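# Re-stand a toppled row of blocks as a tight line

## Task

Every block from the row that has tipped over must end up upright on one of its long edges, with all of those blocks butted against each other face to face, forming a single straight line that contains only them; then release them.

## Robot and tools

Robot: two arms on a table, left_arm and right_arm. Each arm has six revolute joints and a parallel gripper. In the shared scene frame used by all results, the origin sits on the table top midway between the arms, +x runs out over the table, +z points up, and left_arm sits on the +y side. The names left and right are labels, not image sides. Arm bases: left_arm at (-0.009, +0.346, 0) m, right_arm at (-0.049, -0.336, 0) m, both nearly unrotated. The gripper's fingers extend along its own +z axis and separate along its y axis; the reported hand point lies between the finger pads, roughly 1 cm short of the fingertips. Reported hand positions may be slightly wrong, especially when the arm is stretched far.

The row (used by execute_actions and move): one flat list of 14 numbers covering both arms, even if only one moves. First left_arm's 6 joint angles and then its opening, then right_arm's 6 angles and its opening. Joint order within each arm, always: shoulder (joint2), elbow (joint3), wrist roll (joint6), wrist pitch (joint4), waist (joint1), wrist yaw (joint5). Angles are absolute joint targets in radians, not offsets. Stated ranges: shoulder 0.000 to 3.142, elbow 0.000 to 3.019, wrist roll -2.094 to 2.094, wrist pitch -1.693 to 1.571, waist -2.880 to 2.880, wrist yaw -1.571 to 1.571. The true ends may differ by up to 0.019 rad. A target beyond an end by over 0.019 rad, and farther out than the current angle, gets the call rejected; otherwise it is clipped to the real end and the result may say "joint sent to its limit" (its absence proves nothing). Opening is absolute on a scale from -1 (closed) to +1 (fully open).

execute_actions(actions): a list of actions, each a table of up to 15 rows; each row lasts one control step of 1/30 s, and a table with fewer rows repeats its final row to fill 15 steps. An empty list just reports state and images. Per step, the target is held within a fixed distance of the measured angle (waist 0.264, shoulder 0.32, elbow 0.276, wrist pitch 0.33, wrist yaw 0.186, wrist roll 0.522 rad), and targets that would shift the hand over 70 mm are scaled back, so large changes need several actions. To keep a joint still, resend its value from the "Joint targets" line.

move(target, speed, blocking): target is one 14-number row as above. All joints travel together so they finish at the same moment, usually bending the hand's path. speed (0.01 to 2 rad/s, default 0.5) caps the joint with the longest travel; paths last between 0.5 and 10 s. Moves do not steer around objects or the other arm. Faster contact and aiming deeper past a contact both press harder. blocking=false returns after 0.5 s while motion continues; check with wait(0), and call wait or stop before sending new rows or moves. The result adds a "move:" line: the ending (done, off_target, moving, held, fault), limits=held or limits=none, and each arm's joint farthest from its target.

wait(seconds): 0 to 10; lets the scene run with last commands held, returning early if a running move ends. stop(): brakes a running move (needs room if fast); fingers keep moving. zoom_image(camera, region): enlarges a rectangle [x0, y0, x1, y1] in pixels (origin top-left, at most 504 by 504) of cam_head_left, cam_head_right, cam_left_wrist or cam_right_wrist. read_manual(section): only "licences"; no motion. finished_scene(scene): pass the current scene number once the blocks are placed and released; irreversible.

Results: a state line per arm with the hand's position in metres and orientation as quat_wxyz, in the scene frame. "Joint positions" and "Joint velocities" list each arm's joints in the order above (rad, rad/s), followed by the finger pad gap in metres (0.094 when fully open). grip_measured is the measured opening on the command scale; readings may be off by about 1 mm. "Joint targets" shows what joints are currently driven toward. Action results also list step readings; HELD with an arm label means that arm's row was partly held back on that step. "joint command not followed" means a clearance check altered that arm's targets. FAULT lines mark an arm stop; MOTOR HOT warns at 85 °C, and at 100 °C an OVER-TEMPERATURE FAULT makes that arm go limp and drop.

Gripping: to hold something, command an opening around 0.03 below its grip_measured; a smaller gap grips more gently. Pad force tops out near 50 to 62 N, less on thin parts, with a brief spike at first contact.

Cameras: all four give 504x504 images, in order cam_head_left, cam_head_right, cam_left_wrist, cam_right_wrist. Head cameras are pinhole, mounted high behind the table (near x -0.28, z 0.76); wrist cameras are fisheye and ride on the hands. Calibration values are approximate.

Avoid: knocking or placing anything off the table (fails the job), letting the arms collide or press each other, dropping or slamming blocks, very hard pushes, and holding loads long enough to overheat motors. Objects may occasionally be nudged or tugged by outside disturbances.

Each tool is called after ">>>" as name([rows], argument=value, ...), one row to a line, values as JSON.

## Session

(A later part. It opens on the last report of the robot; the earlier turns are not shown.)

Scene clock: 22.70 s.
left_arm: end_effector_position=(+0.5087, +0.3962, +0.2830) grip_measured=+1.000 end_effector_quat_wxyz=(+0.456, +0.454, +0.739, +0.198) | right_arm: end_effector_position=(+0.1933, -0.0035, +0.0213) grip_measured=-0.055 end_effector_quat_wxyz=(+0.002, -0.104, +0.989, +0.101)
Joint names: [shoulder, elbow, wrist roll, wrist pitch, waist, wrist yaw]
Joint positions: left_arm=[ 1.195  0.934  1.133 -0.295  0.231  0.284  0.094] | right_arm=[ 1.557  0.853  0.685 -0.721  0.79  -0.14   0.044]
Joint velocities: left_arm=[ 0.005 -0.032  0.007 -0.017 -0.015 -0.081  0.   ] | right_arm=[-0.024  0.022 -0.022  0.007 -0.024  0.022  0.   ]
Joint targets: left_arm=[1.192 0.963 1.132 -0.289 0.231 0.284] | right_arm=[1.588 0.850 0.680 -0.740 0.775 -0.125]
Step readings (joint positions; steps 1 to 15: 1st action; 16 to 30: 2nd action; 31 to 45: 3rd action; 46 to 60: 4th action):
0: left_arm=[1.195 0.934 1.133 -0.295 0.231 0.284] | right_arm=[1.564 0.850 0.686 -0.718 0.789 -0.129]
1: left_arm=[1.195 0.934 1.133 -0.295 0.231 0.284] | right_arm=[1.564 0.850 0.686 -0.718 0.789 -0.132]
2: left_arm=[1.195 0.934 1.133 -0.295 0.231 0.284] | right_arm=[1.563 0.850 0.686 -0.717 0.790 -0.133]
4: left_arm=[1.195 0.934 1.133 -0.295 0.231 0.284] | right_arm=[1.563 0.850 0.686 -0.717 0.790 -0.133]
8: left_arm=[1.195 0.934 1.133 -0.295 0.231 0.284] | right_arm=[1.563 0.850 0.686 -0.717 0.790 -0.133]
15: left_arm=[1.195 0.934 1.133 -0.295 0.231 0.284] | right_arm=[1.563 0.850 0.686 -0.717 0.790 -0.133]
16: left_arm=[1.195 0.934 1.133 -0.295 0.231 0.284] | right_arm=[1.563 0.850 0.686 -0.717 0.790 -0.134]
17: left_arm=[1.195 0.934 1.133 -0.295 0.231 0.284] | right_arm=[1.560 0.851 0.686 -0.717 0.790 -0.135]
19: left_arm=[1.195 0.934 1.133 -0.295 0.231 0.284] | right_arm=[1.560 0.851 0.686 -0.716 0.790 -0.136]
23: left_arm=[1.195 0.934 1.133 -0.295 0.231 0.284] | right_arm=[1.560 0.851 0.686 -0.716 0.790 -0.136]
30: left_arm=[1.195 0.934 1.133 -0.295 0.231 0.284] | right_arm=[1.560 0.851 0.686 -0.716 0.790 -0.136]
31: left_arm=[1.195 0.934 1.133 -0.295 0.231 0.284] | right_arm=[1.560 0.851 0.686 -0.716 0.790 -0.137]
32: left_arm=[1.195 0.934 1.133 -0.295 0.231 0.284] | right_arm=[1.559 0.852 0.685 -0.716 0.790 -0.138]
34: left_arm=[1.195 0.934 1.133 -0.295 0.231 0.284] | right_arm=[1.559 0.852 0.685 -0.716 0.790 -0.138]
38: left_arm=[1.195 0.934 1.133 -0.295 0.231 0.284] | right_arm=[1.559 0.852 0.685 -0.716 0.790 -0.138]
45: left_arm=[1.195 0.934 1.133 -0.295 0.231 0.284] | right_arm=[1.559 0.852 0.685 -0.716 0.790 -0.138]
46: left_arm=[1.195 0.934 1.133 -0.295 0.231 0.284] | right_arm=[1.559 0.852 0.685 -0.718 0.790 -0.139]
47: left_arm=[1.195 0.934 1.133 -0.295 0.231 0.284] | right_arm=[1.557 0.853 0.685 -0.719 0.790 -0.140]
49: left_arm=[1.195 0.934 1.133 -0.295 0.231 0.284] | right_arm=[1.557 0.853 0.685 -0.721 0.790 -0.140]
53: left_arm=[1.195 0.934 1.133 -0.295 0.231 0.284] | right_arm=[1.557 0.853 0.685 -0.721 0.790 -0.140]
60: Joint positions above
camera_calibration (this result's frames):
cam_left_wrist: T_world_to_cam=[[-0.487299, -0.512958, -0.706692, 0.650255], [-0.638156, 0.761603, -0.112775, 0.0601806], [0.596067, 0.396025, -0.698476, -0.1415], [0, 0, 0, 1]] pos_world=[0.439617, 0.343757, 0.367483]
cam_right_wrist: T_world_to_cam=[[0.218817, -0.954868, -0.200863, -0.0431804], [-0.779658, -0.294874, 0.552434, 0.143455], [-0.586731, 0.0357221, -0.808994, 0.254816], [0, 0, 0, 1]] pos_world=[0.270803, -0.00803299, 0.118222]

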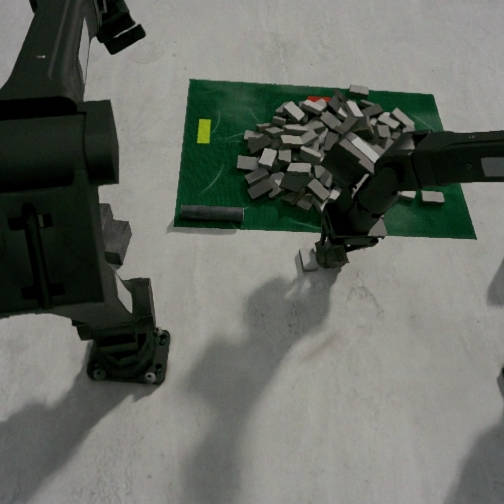

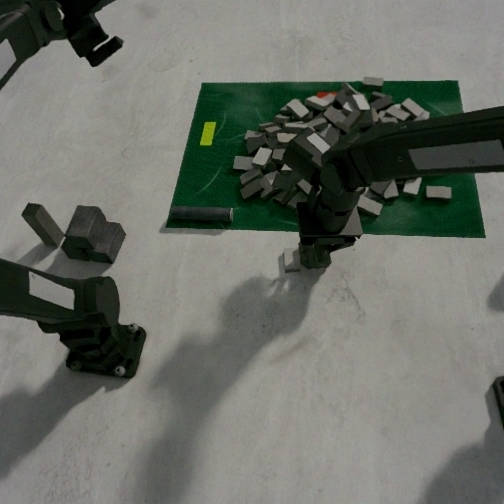

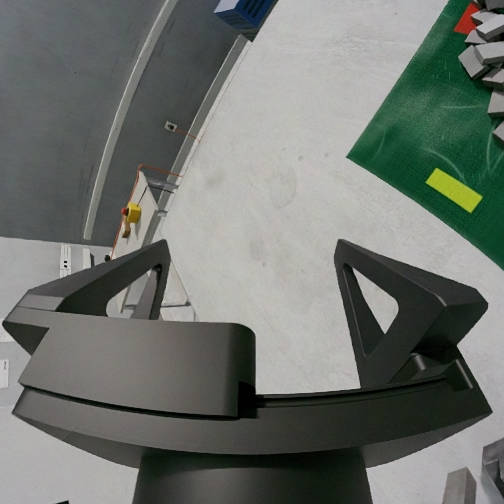

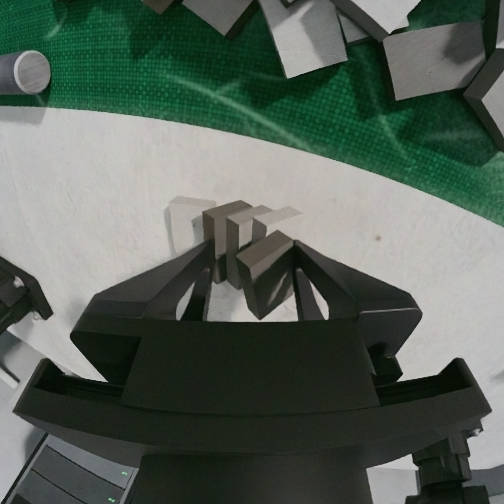

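>>> execute_actions([
  [[1.192,0.963,1.132,-0.289,0.231,0.284,1,1.57,0.85,0.68,-0.72,0.79,-0.135,0.2]],
  [[1.192,0.963,1.132,-0.289,0.231,0.284,1,1.57,0.85,0.68,-0.72,0.79,-0.135,0.5]],
  [[1.192,0.963,1.132,-0.289,0.231,0.284,1,1.57,0.85,0.68,-0.72,0.79,-0.135,0.9]],
])

>>> move(target=[1.192,0.963,1.132,-0.289,0.231,0.284,1,1.42,0.95,0.68,-0.95,0.79,-0.135,0.9], speed=0.3)

>>> zoom_image(camera="cam_head_left", region=[280,210,400,290])

Scene clock: 25.33 s.
left_arm: end_effector_position=(+0.5087, +0.3962, +0.2830) grip_measured=+1.000 end_effector_quat_wxyz=(+0.456, +0.454, +0.739, +0.198) | right_arm: end_effector_position=(+0.1934, -0.0044, +0.0209) grip_measured=+0.897 end_effector_quat_wxyz=(+0.003, -0.104, +0.990, +0.099)
Joint names: [shoulder, elbow, wrist roll, wrist pitch, waist, wrist yaw]
Joint positions: left_arm=[ 1.195  0.934  1.133 -0.295  0.231  0.284  0.094] | right_arm=[ 1.556  0.851  0.685 -0.721  0.79  -0.136  0.089]
Joint velocities: left_arm=[ 0.005 -0.007 -0.051 -0.012 -0.005  0.007  0.   ] | right_arm=[ 0.015 -0.002 -0.037 -0.002 -0.024 -0.022 -0.   ]
Joint targets: left_arm=[1.192 0.963 1.132 -0.289 0.231 0.284] | right_arm=[1.570 0.850 0.680 -0.720 0.790 -0.135]
Step readings (joint positions; steps 1 to 15: 1st action; 16 to 30: 2nd action; 31 to 45: 3rd action):
0: left_arm=[1.195 0.934 1.133 -0.295 0.231 0.284] | right_arm=[1.557 0.853 0.685 -0.721 0.790 -0.140]
1: left_arm=[1.195 0.934 1.133 -0.295 0.231 0.284] | right_arm=[1.556 0.853 0.685 -0.721 0.790 -0.140]
2: left_arm=[1.195 0.934 1.133 -0.295 0.231 0.284] | right_arm=[1.556 0.852 0.685 -0.721 0.790 -0.139]
4: left_arm=[1.195 0.934 1.133 -0.295 0.231 0.284] | right_arm=[1.556 0.851 0.685 -0.721 0.790 -0.137]
8: left_arm=[1.195 0.934 1.133 -0.295 0.231 0.284] | right_arm=[1.556 0.851 0.685 -0.721 0.790 -0.137]
15: left_arm=[1.195 0.934 1.133 -0.295 0.231 0.284] | right_arm=[1.556 0.851 0.685 -0.721 0.790 -0.137]
16: left_arm=[1.195 0.934 1.133 -0.295 0.231 0.284] | right_arm=[1.556 0.851 0.685 -0.721 0.790 -0.137]
17: left_arm=[1.195 0.934 1.133 -0.295 0.231 0.284] | right_arm=[1.556 0.851 0.685 -0.721 0.790 -0.137]
19: left_arm=[1.195 0.934 1.133 -0.295 0.231 0.284] | right_arm=[1.556 0.851 0.685 -0.721 0.790 -0.136]
23: left_arm=[1.195 0.934 1.133 -0.295 0.231 0.284] | right_arm=[1.556 0.851 0.685 -0.721 0.790 -0.136]
30: left_arm=[1.195 0.934 1.133 -0.295 0.231 0.284] | right_arm=[1.556 0.851 0.685 -0.721 0.790 -0.136]
31: left_arm=[1.195 0.934 1.133 -0.295 0.231 0.284] | right_arm=[1.556 0.851 0.685 -0.721 0.790 -0.136]
32: left_arm=[1.195 0.934 1.133 -0.295 0.231 0.284] | right_arm=[1.556 0.851 0.685 -0.721 0.790 -0.136]
34: left_arm=[1.195 0.934 1.133 -0.295 0.231 0.284] | right_arm=[1.556 0.851 0.685 -0.721 0.790 -0.136]
38: left_arm=[1.195 0.934 1.133 -0.295 0.231 0.284] | right_arm=[1.556 0.851 0.685 -0.721 0.790 -0.136]
45: Joint positions above
camera_calibration (this result's frames):
cam_left_wrist: T_world_to_cam=[[-0.487299, -0.512958, -0.706692, 0.650255], [-0.638156, 0.761603, -0.112775, 0.0601806], [0.596067, 0.396025, -0.698476, -0.1415], [0, 0, 0, 1]] pos_world=[0.439617, 0.343757, 0.367483]
cam_right_wrist: T_world_to_cam=[[0.218774, -0.955583, -0.197481, -0.0441938], [-0.781165, -0.292797, 0.551408, 0.14385], [-0.584738, 0.0336318, -0.810525, 0.254213], [0, 0, 0, 1]] pos_world=[0.270687, -0.00866166, 0.117998]

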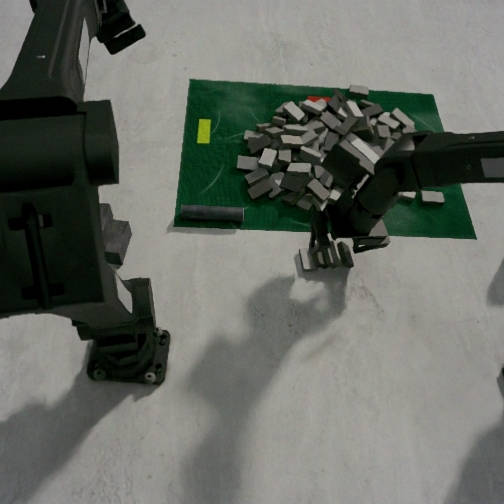

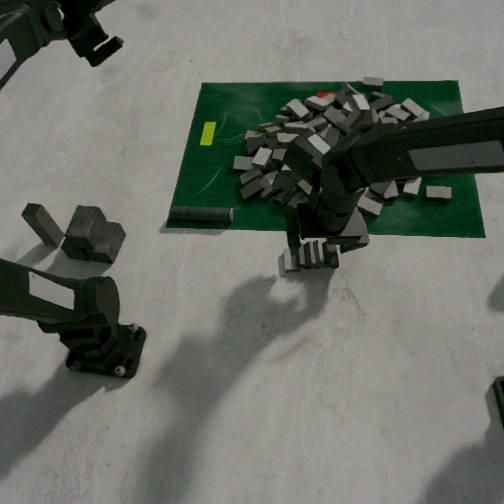

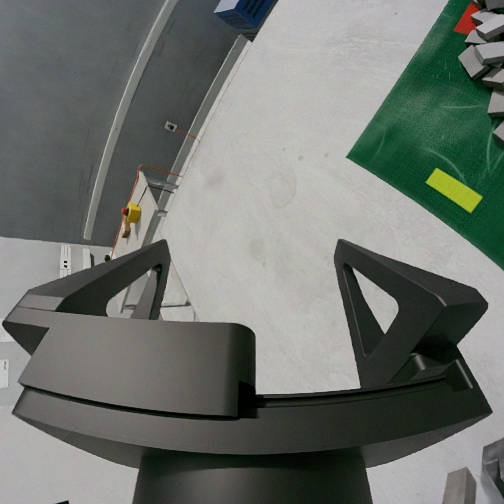

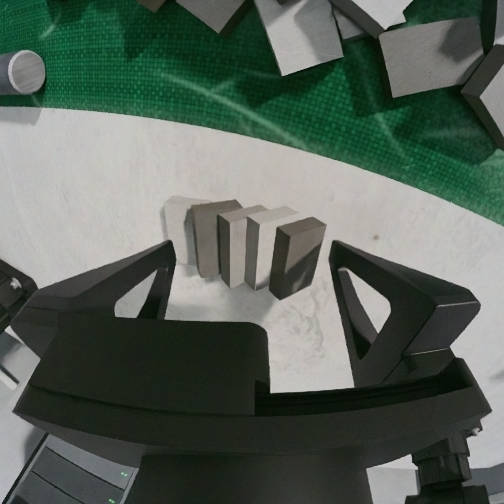

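Scene clock: 26.53 s.
left_arm: end_effector_position=(+0.5087, +0.3962, +0.2830) grip_measured=+1.000 end_effector_quat_wxyz=(+0.456, +0.454, +0.739, +0.198) | right_arm: end_effector_position=(+0.1833, -0.0168, +0.0858) grip_measured=+0.897 end_effector_quat_wxyz=(-0.006, -0.103, +0.991, +0.090)
Joint names: [shoulder, elbow, wrist roll, wrist pitch, waist, wrist yaw]
Joint positions: left_arm=[ 1.195  0.934  1.133 -0.295  0.231  0.284  0.094] | right_arm=[ 1.42   0.91   0.685 -0.941  0.79  -0.136  0.089]
Joint velocities: left_arm=[-0.005  0.012 -0.007  0.007 -0.005 -0.037  0.   ] | right_arm=[-0.005 -0.002 -0.066 -0.012 -0.005 -0.066 -0.   ]
Joint targets: left_arm=[1.192 0.963 1.132 -0.289 0.231 0.284] | right_arm=[1.420 0.950 0.680 -0.950 0.790 -0.135]
move: off_target (left_arm, right_arm); limits=none; left_arm: farthest joint: the elbow, 0.029 radians from its target (0.029 radians at the start); right_arm: farthest joint: the elbow, 0.040 radians from its target (0.099 radians at the start)
camera_calibration (this result's frames):
cam_left_wrist: T_world_to_cam=[[-0.487299, -0.512958, -0.706692, 0.650255], [-0.638156, 0.761603, -0.112775, 0.0601806], [0.596067, 0.396025, -0.698476, -0.1415], [0, 0, 0, 1]] pos_world=[0.439617, 0.343757, 0.367483]
cam_right_wrist: T_world_to_cam=[[0.215613, -0.959443, -0.181602, -0.0418657], [-0.771813, -0.281375, 0.570205, 0.0933456], [-0.598178, 0.0172195, -0.801179, 0.302678], [0, 0, 0, 1]] pos_world=[0.262127, -0.0191146, 0.18167]

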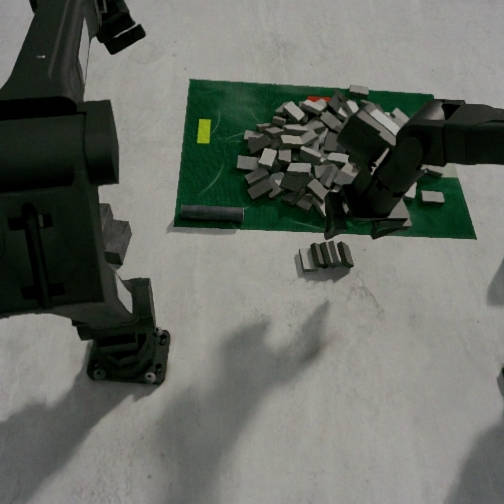

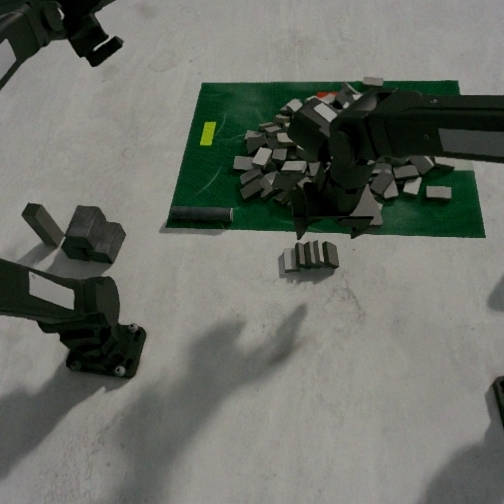

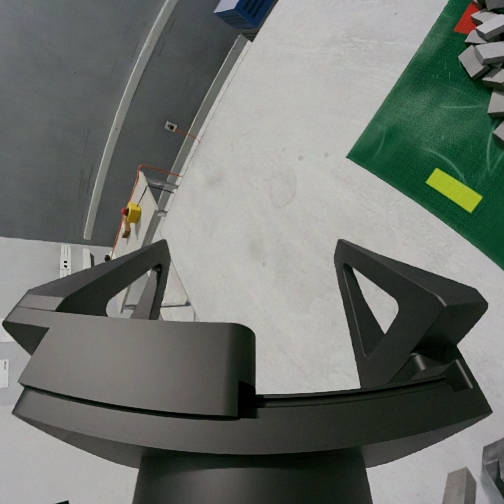

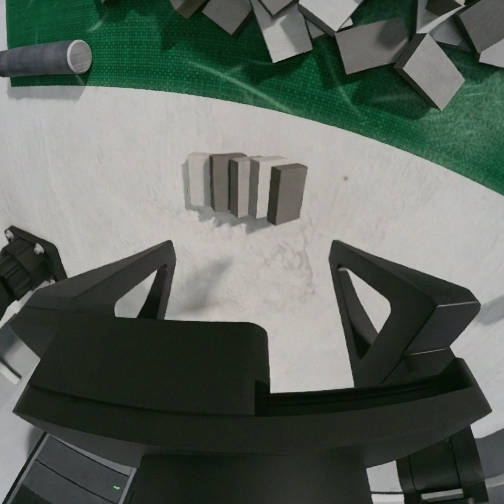

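Region (280, 210, 400, 290) of cam_head_left's 504x504 image, scaled by 4.200, with more detail than that image has.

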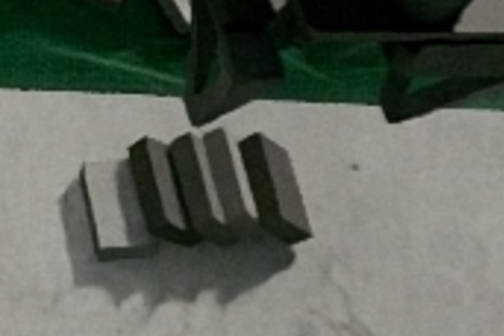

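>>> execute_actions(actions=[])

Scene clock: 31.33 s.
left_arm: end_effector_position=(+0.5087, +0.3962, +0.2830) grip_measured=+1.000 end_effector_quat_wxyz=(+0.456, +0.454, +0.739, +0.198) | right_arm: end_effector_position=(+0.1833, -0.0168, +0.0858) grip_measured=+0.897 end_effector_quat_wxyz=(-0.006, -0.103, +0.991, +0.090)
Joint names: [shoulder, elbow, wrist roll, wrist pitch, waist, wrist yaw]
Joint positions: left_arm=[ 1.195  0.934  1.133 -0.295  0.231  0.284  0.094] | right_arm=[ 1.42   0.91   0.685 -0.941  0.79  -0.136  0.089]
Joint velocities: left_arm=[-0.005  0.002 -0.037 -0.027 -0.005 -0.022  0.   ] | right_arm=[ 0.005  0.007 -0.066 -0.012  0.005 -0.066 -0.   ]
Joint targets: left_arm=[1.192 0.963 1.132 -0.289 0.231 0.284] | right_arm=[1.420 0.950 0.680 -0.950 0.790 -0.135]
camera_calibration (this result's frames):
cam_left_wrist: T_world_to_cam=[[-0.487299, -0.512958, -0.706692, 0.650255], [-0.638156, 0.761603, -0.112775, 0.0601806], [0.596067, 0.396025, -0.698476, -0.1415], [0, 0, 0, 1]] pos_world=[0.439617, 0.343757, 0.367483]
cam_right_wrist: T_world_to_cam=[[0.215613, -0.959443, -0.181602, -0.0418657], [-0.771813, -0.281375, 0.570205, 0.0933456], [-0.598178, 0.0172195, -0.801179, 0.302678], [0, 0, 0, 1]] pos_world=[0.262127, -0.0191146, 0.18167]

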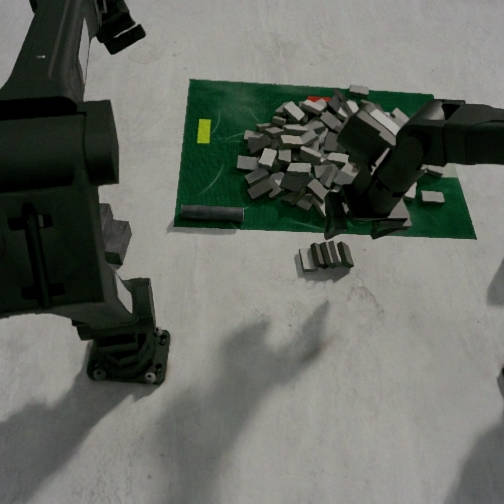

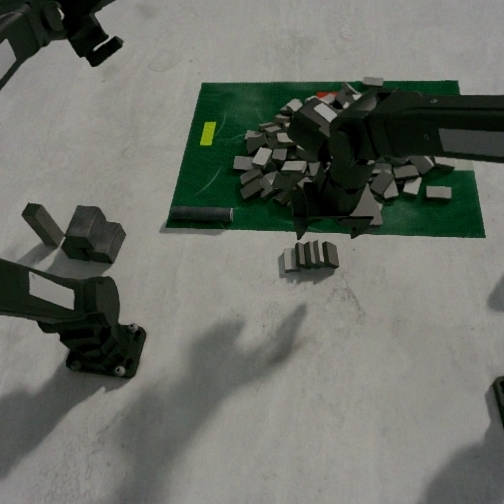

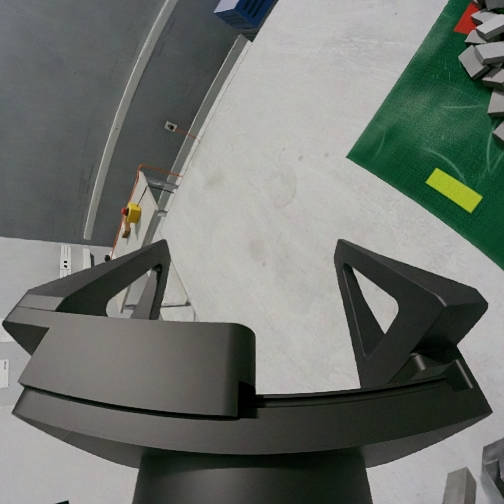

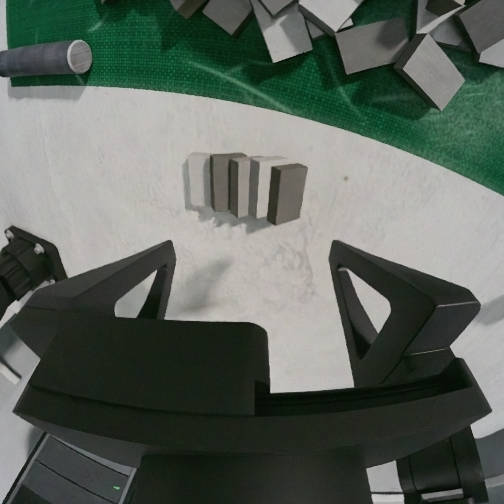

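>>> move(target=[1.192,0.963,1.132,-0.289,0.231,0.284,1,1.51,0.96,-0.82,-1.02,0.808,0,0.4], speed=1)

Scene clock: 35.23 s.
left_arm: end_effector_position=(+0.5087, +0.3962, +0.2830) grip_measured=+1.000 end_effector_quat_wxyz=(+0.456, +0.454, +0.739, +0.198) | right_arm: end_effector_position=(+0.1885, -0.0446, +0.0600) grip_measured=+0.403 end_effector_quat_wxyz=(+0.008, +0.751, -0.660, -0.001)
Joint names: [shoulder, elbow, wrist roll, wrist pitch, waist, wrist yaw]
Joint positions: left_arm=[ 1.195  0.934  1.133 -0.295  0.231  0.284  0.094] | right_arm=[ 1.491  0.916 -0.811 -1.011  0.793 -0.003  0.066]
Joint velocities: left_arm=[-0.005 -0.012 -0.037  0.012 -0.005 -0.007  0.   ] | right_arm=[-0.005 -0.012 -0.081  0.012 -0.005 -0.022  0.   ]
Joint targets: left_arm=[1.192 0.963 1.132 -0.289 0.231 0.284] | right_arm=[1.510 0.960 -0.820 -1.020 0.808 0.000]
move: off_target (left_arm, right_arm); limits=none; left_arm: farthest joint: the elbow, 0.029 radians from its target (0.029 radians at the start); right_arm: farthest joint: the elbow, 0.044 radians from its target (0.050 radians at the start)
camera_calibration (this result's frames):
cam_left_wrist: T_world_to_cam=[[-0.487299, -0.512958, -0.706692, 0.650255], [-0.638156, 0.761603, -0.112775, 0.0601806], [0.596067, 0.396025, -0.698476, -0.1415], [0, 0, 0, 1]] pos_world=[0.439617, 0.343757, 0.367483]
cam_right_wrist: T_world_to_cam=[[0.990092, 0.139569, -0.0154609, -0.181261], [0.121425, -0.795639, 0.593477, -0.0884972], [0.0705297, -0.589474, -0.804703, 0.132705], [0, 0, 0, 1]] pos_world=[0.180851, 0.0331128, 0.156507]

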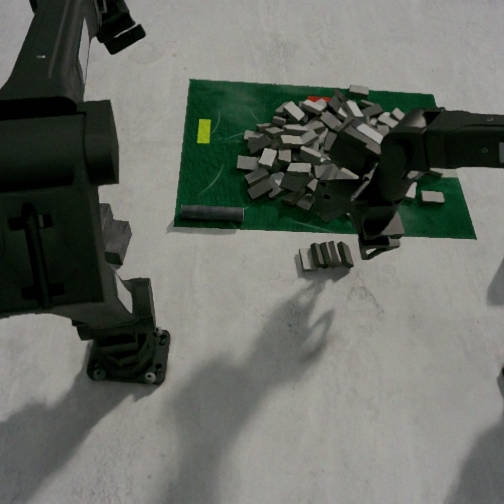

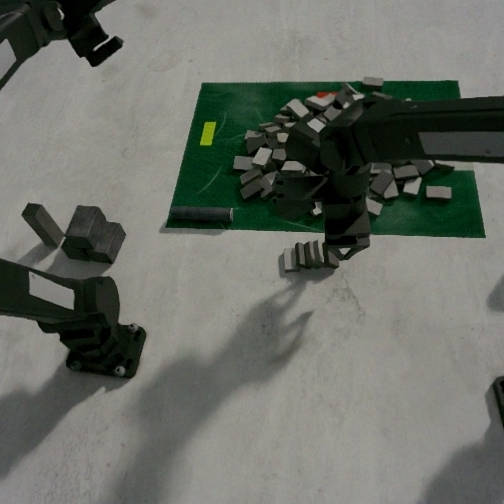

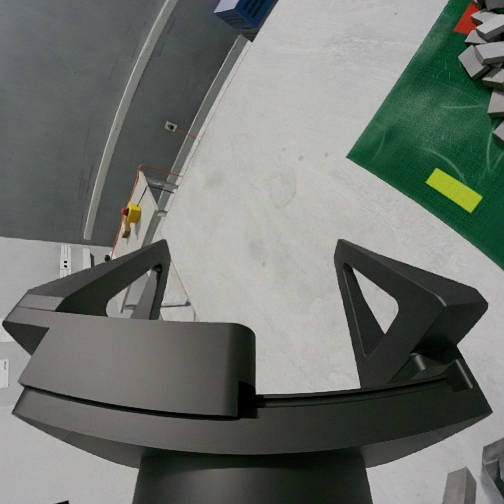

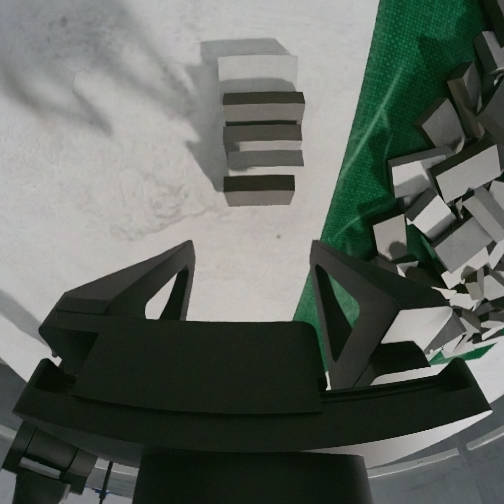

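>>> move(target=[1.192,0.963,1.132,-0.289,0.231,0.284,1,1.56,0.96,-0.8,-0.95,0.826,0,0.3])

>>> move(target=[1.192,0.963,1.132,-0.289,0.231,0.284,1,1.615,0.893,-0.8,-0.85,0.826,0,0.3], speed=0.15)

Scene clock: 37.83 s.
left_arm: end_effector_position=(+0.5087, +0.3962, +0.2830) grip_measured=+1.000 end_effector_quat_wxyz=(+0.456, +0.454, +0.739, +0.198) | right_arm: end_effector_position=(+0.1877, -0.0330, +0.0396) grip_measured=+0.303 end_effector_quat_wxyz=(+0.010, +0.757, -0.654, -0.001)
Joint names: [shoulder, elbow, wrist roll, wrist pitch, waist, wrist yaw]
Joint positions: left_arm=[ 1.195  0.934  1.133 -0.295  0.231  0.284  0.094] | right_arm=[ 1.548  0.918 -0.809 -0.96   0.814 -0.003  0.061]
Joint velocities: left_arm=[-0.005 -0.007 -0.022 -0.017 -0.005 -0.037  0.   ] | right_arm=[-0.005  0.017 -0.022  0.007  0.005 -0.007 -0.   ]
Joint targets: left_arm=[1.192 0.963 1.132 -0.289 0.231 0.284] | right_arm=[1.560 0.960 -0.800 -0.950 0.826 -0.000]
move: off_target (left_arm, right_arm); limits=none; left_arm: farthest joint: the elbow, 0.029 radians from its target (0.029 radians at the start); right_arm: farthest joint: the elbow, 0.042 radians from its target (0.044 radians at the start)
camera_calibration (this result's frames):
cam_left_wrist: T_world_to_cam=[[-0.487299, -0.512958, -0.706692, 0.650255], [-0.638156, 0.761603, -0.112775, 0.0601806], [0.596067, 0.396025, -0.698476, -0.1415], [0, 0, 0, 1]] pos_world=[0.439617, 0.343757, 0.367483]
cam_right_wrist: T_world_to_cam=[[0.987378, 0.15723, -0.0190662, -0.181216], [0.137469, -0.79099, 0.596186, -0.0700047], [0.078657, -0.591282, -0.80262, 0.121517], [0, 0, 0, 1]] pos_world=[0.178994, 0.0449707, 0.135813]

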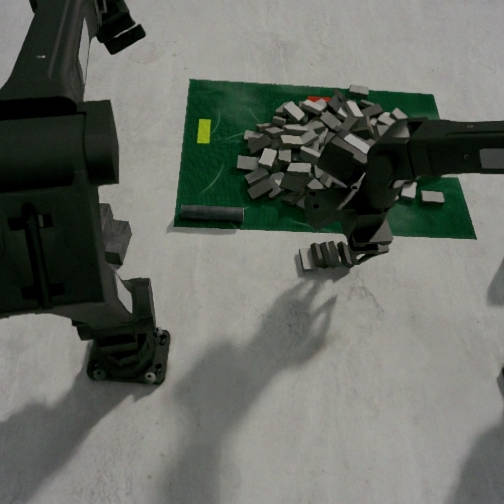

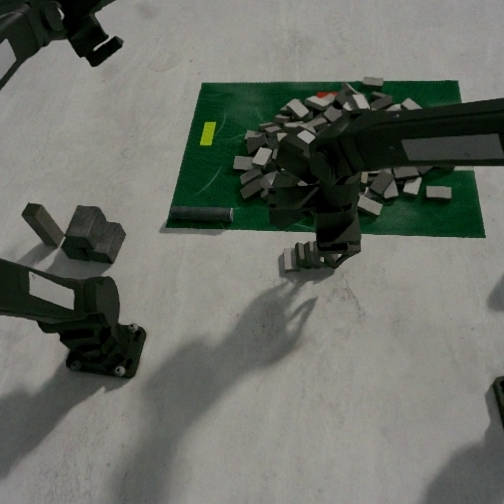

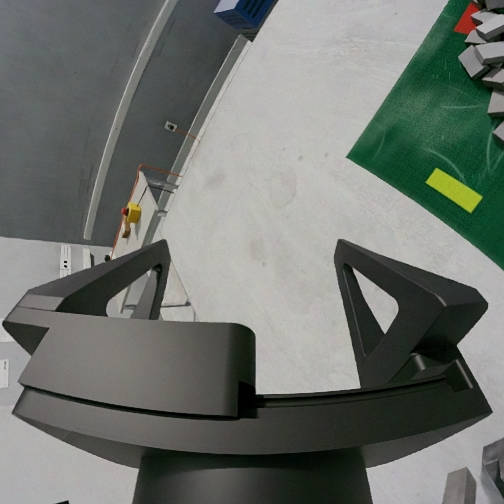

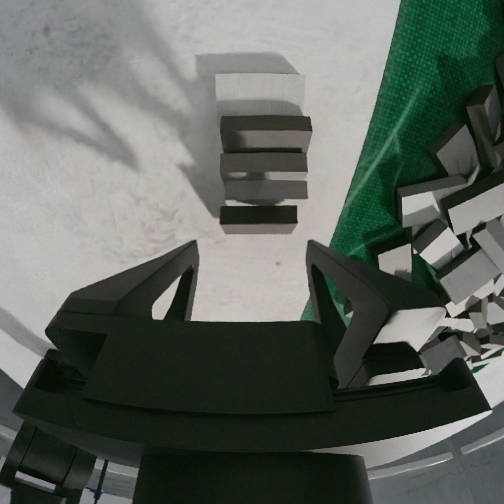

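Scene clock: 38.90 s.
left_arm: end_effector_position=(+0.5087, +0.3962, +0.2830) grip_measured=+1.000 end_effector_quat_wxyz=(+0.456, +0.454, +0.739, +0.198) | right_arm: end_effector_position=(+0.1935, -0.0256, +0.0152) grip_measured=+0.303 end_effector_quat_wxyz=(-0.005, +0.757, -0.654, -0.002)
Joint names: [shoulder, elbow, wrist roll, wrist pitch, waist, wrist yaw]
Joint positions: left_arm=[ 1.195  0.934  1.133 -0.295  0.231  0.284  0.094] | right_arm=[ 1.597  0.897 -0.808 -0.86   0.814 -0.003  0.061]
Joint velocities: left_arm=[ 0.024 -0.012 -0.066  0.002 -0.015 -0.022  0.   ] | right_arm=[-0.015 -0.007 -0.037  0.007 -0.005 -0.037 -0.001]
Joint targets: left_arm=[1.192 0.963 1.132 -0.289 0.231 0.284] | right_arm=[1.615 0.893 -0.800 -0.850 0.826 -0.000]
move: off_target (left_arm); limits=none; left_arm: farthest joint: the elbow, 0.029 radians from its target (0.029 radians at the start); right_arm: farthest joint: the shoulder, 0.018 radians from its target (0.067 radians at the start)
camera_calibration (this result's frames):
cam_left_wrist: T_world_to_cam=[[-0.487299, -0.512958, -0.706692, 0.650255], [-0.638156, 0.761603, -0.112775, 0.0601806], [0.596067, 0.396025, -0.698476, -0.1415], [0, 0, 0, 1]] pos_world=[0.439617, 0.343757, 0.367483]
cam_right_wrist: T_world_to_cam=[[0.987587, 0.157044, 0.00297395, -0.188958], [0.126266, -0.80501, 0.579669, -0.0483327], [0.0934277, -0.572098, -0.814847, 0.103719], [0, 0, 0, 1]] pos_world=[0.183025, 0.0501038, 0.113094]

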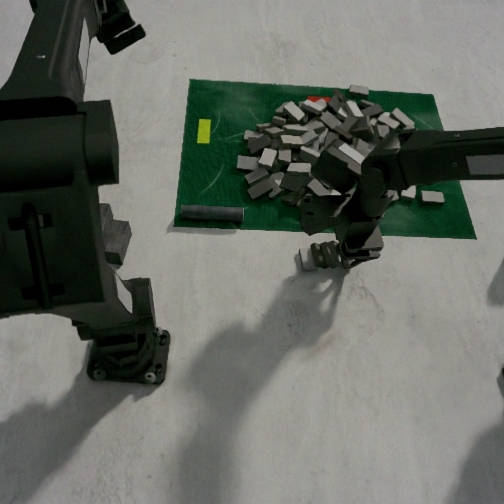

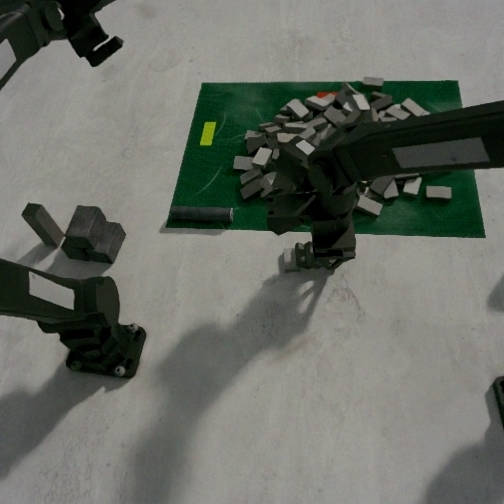

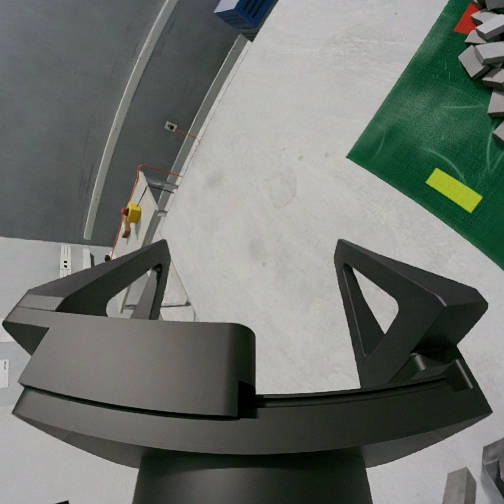

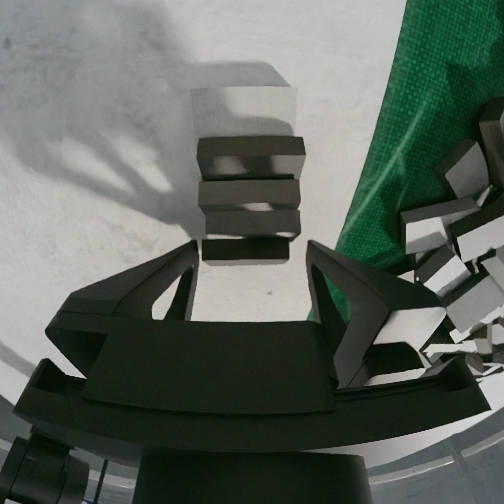

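>>> execute_actions([
  [[1.192,0.963,1.132,-0.289,0.231,0.284,1,1.615,0.885,-0.8,-0.85,0.835,0,0.1]],
  [[1.192,0.963,1.132,-0.289,0.231,0.284,1,1.615,0.885,-0.8,-0.85,0.835,0,-0.02]],
  [[1.192,0.963,1.132,-0.289,0.231,0.284,1,1.615,0.885,-0.8,-0.85,0.835,0,-0.11]],
  [[1.192,0.963,1.132,-0.289,0.231,0.284,1,1.615,0.885,-0.8,-0.85,0.835,0,-0.11]],
])

>>> move(target=[1.192,0.963,1.132,-0.289,0.231,0.284,1,1.4,0.95,-0.8,-1.1,0.8,0,-0.11], speed=0.3)

>>> zoom_image(camera="cam_head_left", region=[280,180,440,300])

Scene clock: 41.97 s.
left_arm: end_effector_position=(+0.5087, +0.3962, +0.2830) grip_measured=+1.000 end_effector_quat_wxyz=(+0.456, +0.454, +0.739, +0.198) | right_arm: end_effector_position=(+0.1906, -0.0263, +0.0135) grip_measured=-0.056 end_effector_quat_wxyz=(-0.003, +0.758, -0.652, +0.000)
Joint names: [shoulder, elbow, wrist roll, wrist pitch, waist, wrist yaw]
Joint positions: left_arm=[ 1.195  0.934  1.133 -0.295  0.231  0.284  0.094] | right_arm=[ 1.597  0.89  -0.807 -0.858  0.82   0.     0.044]
Joint velocities: left_arm=[ 0.005 -0.002  0.007 -0.012 -0.015 -0.095  0.   ] | right_arm=[-0.005 -0.017  0.007  0.002 -0.005  0.007  0.001]
Joint targets: left_arm=[1.192 0.963 1.132 -0.289 0.231 0.284] | right_arm=[1.615 0.885 -0.800 -0.850 0.835 -0.000]
Step readings (joint positions; steps 1 to 15: 1st action; 16 to 30: 2nd action; 31 to 45: 3rd action; 46 to 60: 4th action):
0: left_arm=[1.195 0.934 1.133 -0.295 0.231 0.284] | right_arm=[1.597 0.897 -0.808 -0.860 0.814 -0.003]
1: left_arm=[1.195 0.934 1.133 -0.295 0.231 0.284] | right_arm=[1.597 0.896 -0.808 -0.860 0.814 -0.003]
2: left_arm=[1.195 0.934 1.133 -0.295 0.231 0.284] | right_arm=[1.597 0.895 -0.808 -0.859 0.815 -0.003]
4: left_arm=[1.195 0.934 1.133 -0.295 0.231 0.284] | right_arm=[1.597 0.892 -0.808 -0.859 0.818 -0.003]
8: left_arm=[1.195 0.934 1.133 -0.295 0.231 0.284] | right_arm=[1.597 0.890 -0.808 -0.858 0.820 -0.001]
15: left_arm=[1.195 0.934 1.133 -0.295 0.231 0.284] | right_arm=[1.597 0.890 -0.808 -0.858 0.820 -0.001]
16: left_arm=[1.195 0.934 1.133 -0.295 0.231 0.284] | right_arm=[1.597 0.890 -0.808 -0.858 0.820 0.000]
17: left_arm=[1.195 0.934 1.133 -0.295 0.231 0.284] | right_arm=[1.597 0.890 -0.808 -0.858 0.820 0.000]
19: left_arm=[1.195 0.934 1.133 -0.295 0.231 0.284] | right_arm=[1.597 0.890 -0.808 -0.858 0.820 0.000]
23: left_arm=[1.195 0.934 1.133 -0.295 0.231 0.284] | right_arm=[1.597 0.890 -0.808 -0.858 0.820 0.000]
30: left_arm=[1.195 0.934 1.133 -0.295 0.231 0.284] | right_arm=[1.597 0.890 -0.807 -0.858 0.820 0.000]
31: left_arm=[1.195 0.934 1.133 -0.295 0.231 0.284] | right_arm=[1.597 0.890 -0.807 -0.858 0.820 0.000]
32: left_arm=[1.195 0.934 1.133 -0.295 0.231 0.284] | right_arm=[1.597 0.890 -0.807 -0.858 0.820 0.000]
34: left_arm=[1.195 0.934 1.133 -0.295 0.231 0.284] | right_arm=[1.597 0.890 -0.807 -0.858 0.820 0.000]
38: left_arm=[1.195 0.934 1.133 -0.295 0.231 0.284] | right_arm=[1.597 0.890 -0.807 -0.858 0.820 0.000]
45: left_arm=[1.195 0.934 1.133 -0.295 0.231 0.284] | right_arm=[1.597 0.890 -0.807 -0.858 0.820 0.000]
46: left_arm=[1.195 0.934 1.133 -0.295 0.231 0.284] | right_arm=[1.597 0.890 -0.807 -0.858 0.820 0.000]
47: left_arm=[1.195 0.934 1.133 -0.295 0.231 0.284] | right_arm=[1.597 0.890 -0.807 -0.858 0.820 0.000]
49: left_arm=[1.195 0.934 1.133 -0.295 0.231 0.284] | right_arm=[1.597 0.890 -0.807 -0.858 0.820 0.000]
53: left_arm=[1.195 0.934 1.133 -0.295 0.231 0.284] | right_arm=[1.597 0.890 -0.807 -0.858 0.820 0.000]
60: Joint positions above
camera_calibration (this result's frames):
cam_left_wrist: T_world_to_cam=[[-0.487299, -0.512958, -0.706692, 0.650255], [-0.638156, 0.761603, -0.112775, 0.0601806], [0.596067, 0.396025, -0.698476, -0.1415], [0, 0, 0, 1]] pos_world=[0.439617, 0.343757, 0.367483]
cam_right_wrist: T_world_to_cam=[[0.986737, 0.162302, 0.00280181, -0.185698], [0.130181, -0.801529, 0.583613, -0.0482472], [0.0969672, -0.575508, -0.812027, 0.101301], [0, 0, 0, 1]] pos_world=[0.179693, 0.049767, 0.110937]

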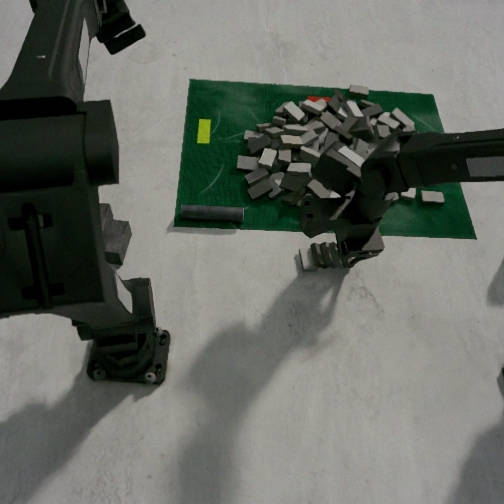

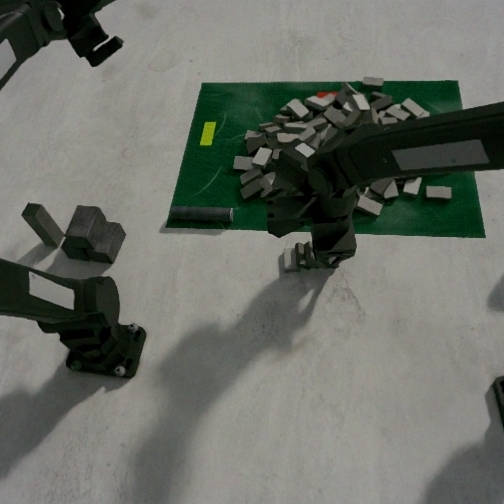

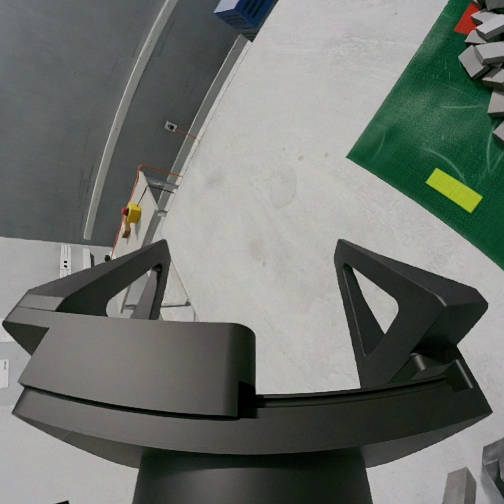

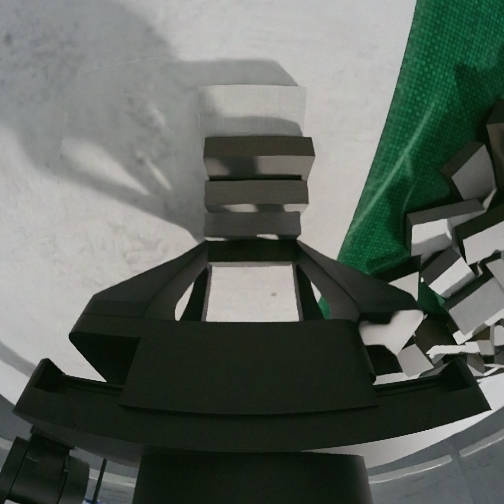

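Scene clock: 43.23 s.
left_arm: end_effector_position=(+0.5087, +0.3962, +0.2830) grip_measured=+1.000 end_effector_quat_wxyz=(+0.456, +0.454, +0.739, +0.198) | right_arm: end_effector_position=(+0.1704, -0.0559, +0.0860) grip_measured=-0.056 end_effector_quat_wxyz=(+0.011, +0.757, -0.654, +0.001)
Joint names: [shoulder, elbow, wrist roll, wrist pitch, waist, wrist yaw]
Joint positions: left_arm=[ 1.195  0.934  1.133 -0.295  0.231  0.284  0.094] | right_arm=[ 1.405  0.904 -0.807 -1.091  0.814  0.     0.044]
Joint velocities: left_arm=[-0.005  0.007 -0.037  0.002  0.005 -0.022  0.   ] | right_arm=[-0.015  0.002 -0.007 -0.002  0.005  0.022 -0.   ]
Joint targets: left_arm=[1.192 0.963 1.132 -0.289 0.231 0.284] | right_arm=[1.400 0.950 -0.800 -1.100 0.800 0.000]
move: off_target (left_arm, right_arm); limits=none; left_arm: farthest joint: the elbow, 0.029 radians from its target (0.029 radians at the start); right_arm: farthest joint: the elbow, 0.046 radians from its target (0.060 radians at the start)
camera_calibration (this result's frames):
cam_left_wrist: T_world_to_cam=[[-0.487299, -0.512958, -0.706692, 0.650255], [-0.638156, 0.761603, -0.112775, 0.0601806], [0.596067, 0.396025, -0.698476, -0.1415], [0, 0, 0, 1]] pos_world=[0.439617, 0.343757, 0.367483]
cam_right_wrist: T_world_to_cam=[[0.987519, 0.156486, -0.0178246, -0.159874], [0.135856, -0.789094, 0.599061, -0.113236], [0.0796792, -0.594006, -0.800505, 0.146086], [0, 0, 0, 1]] pos_world=[0.161623, 0.02244, 0.181928]

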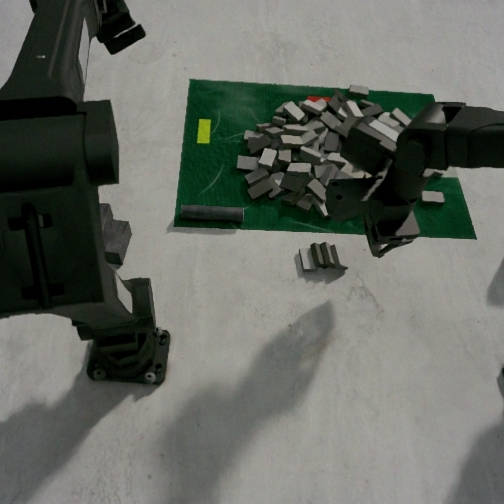

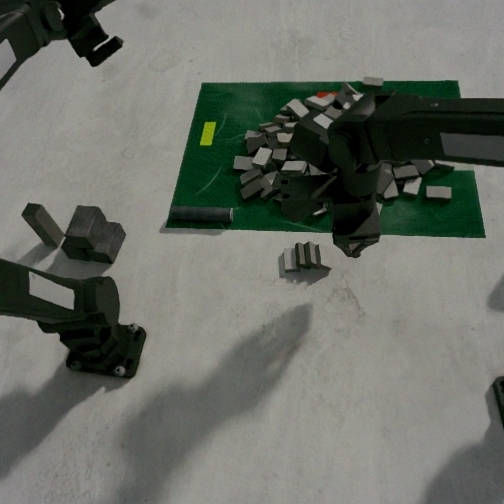

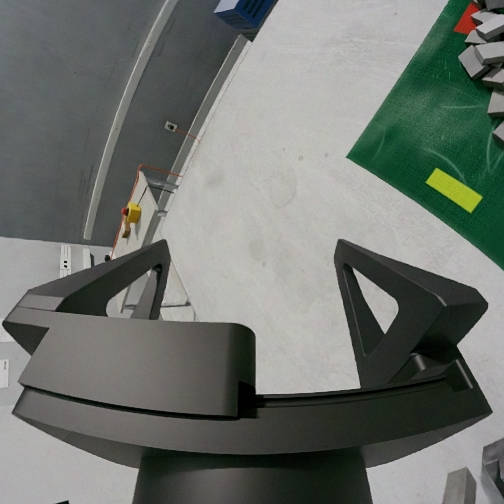

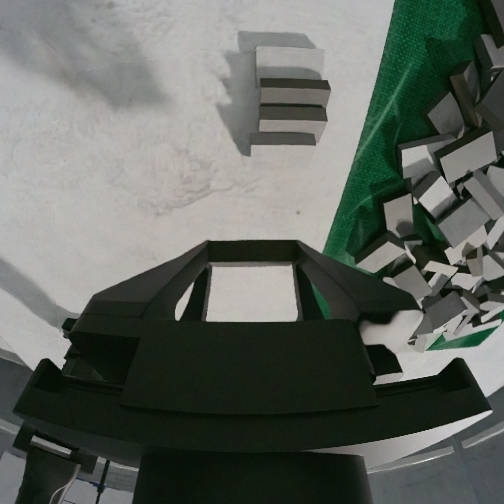

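Region (280, 180, 440, 300) of cam_head_left's 504x504 image, scaled by 3.150, with more detail than that image has; it fills the top 378 rows of this view, and the rest is white.

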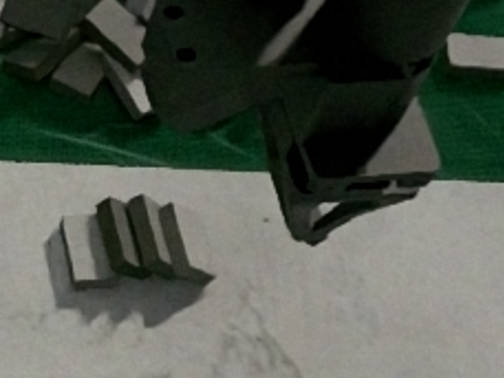

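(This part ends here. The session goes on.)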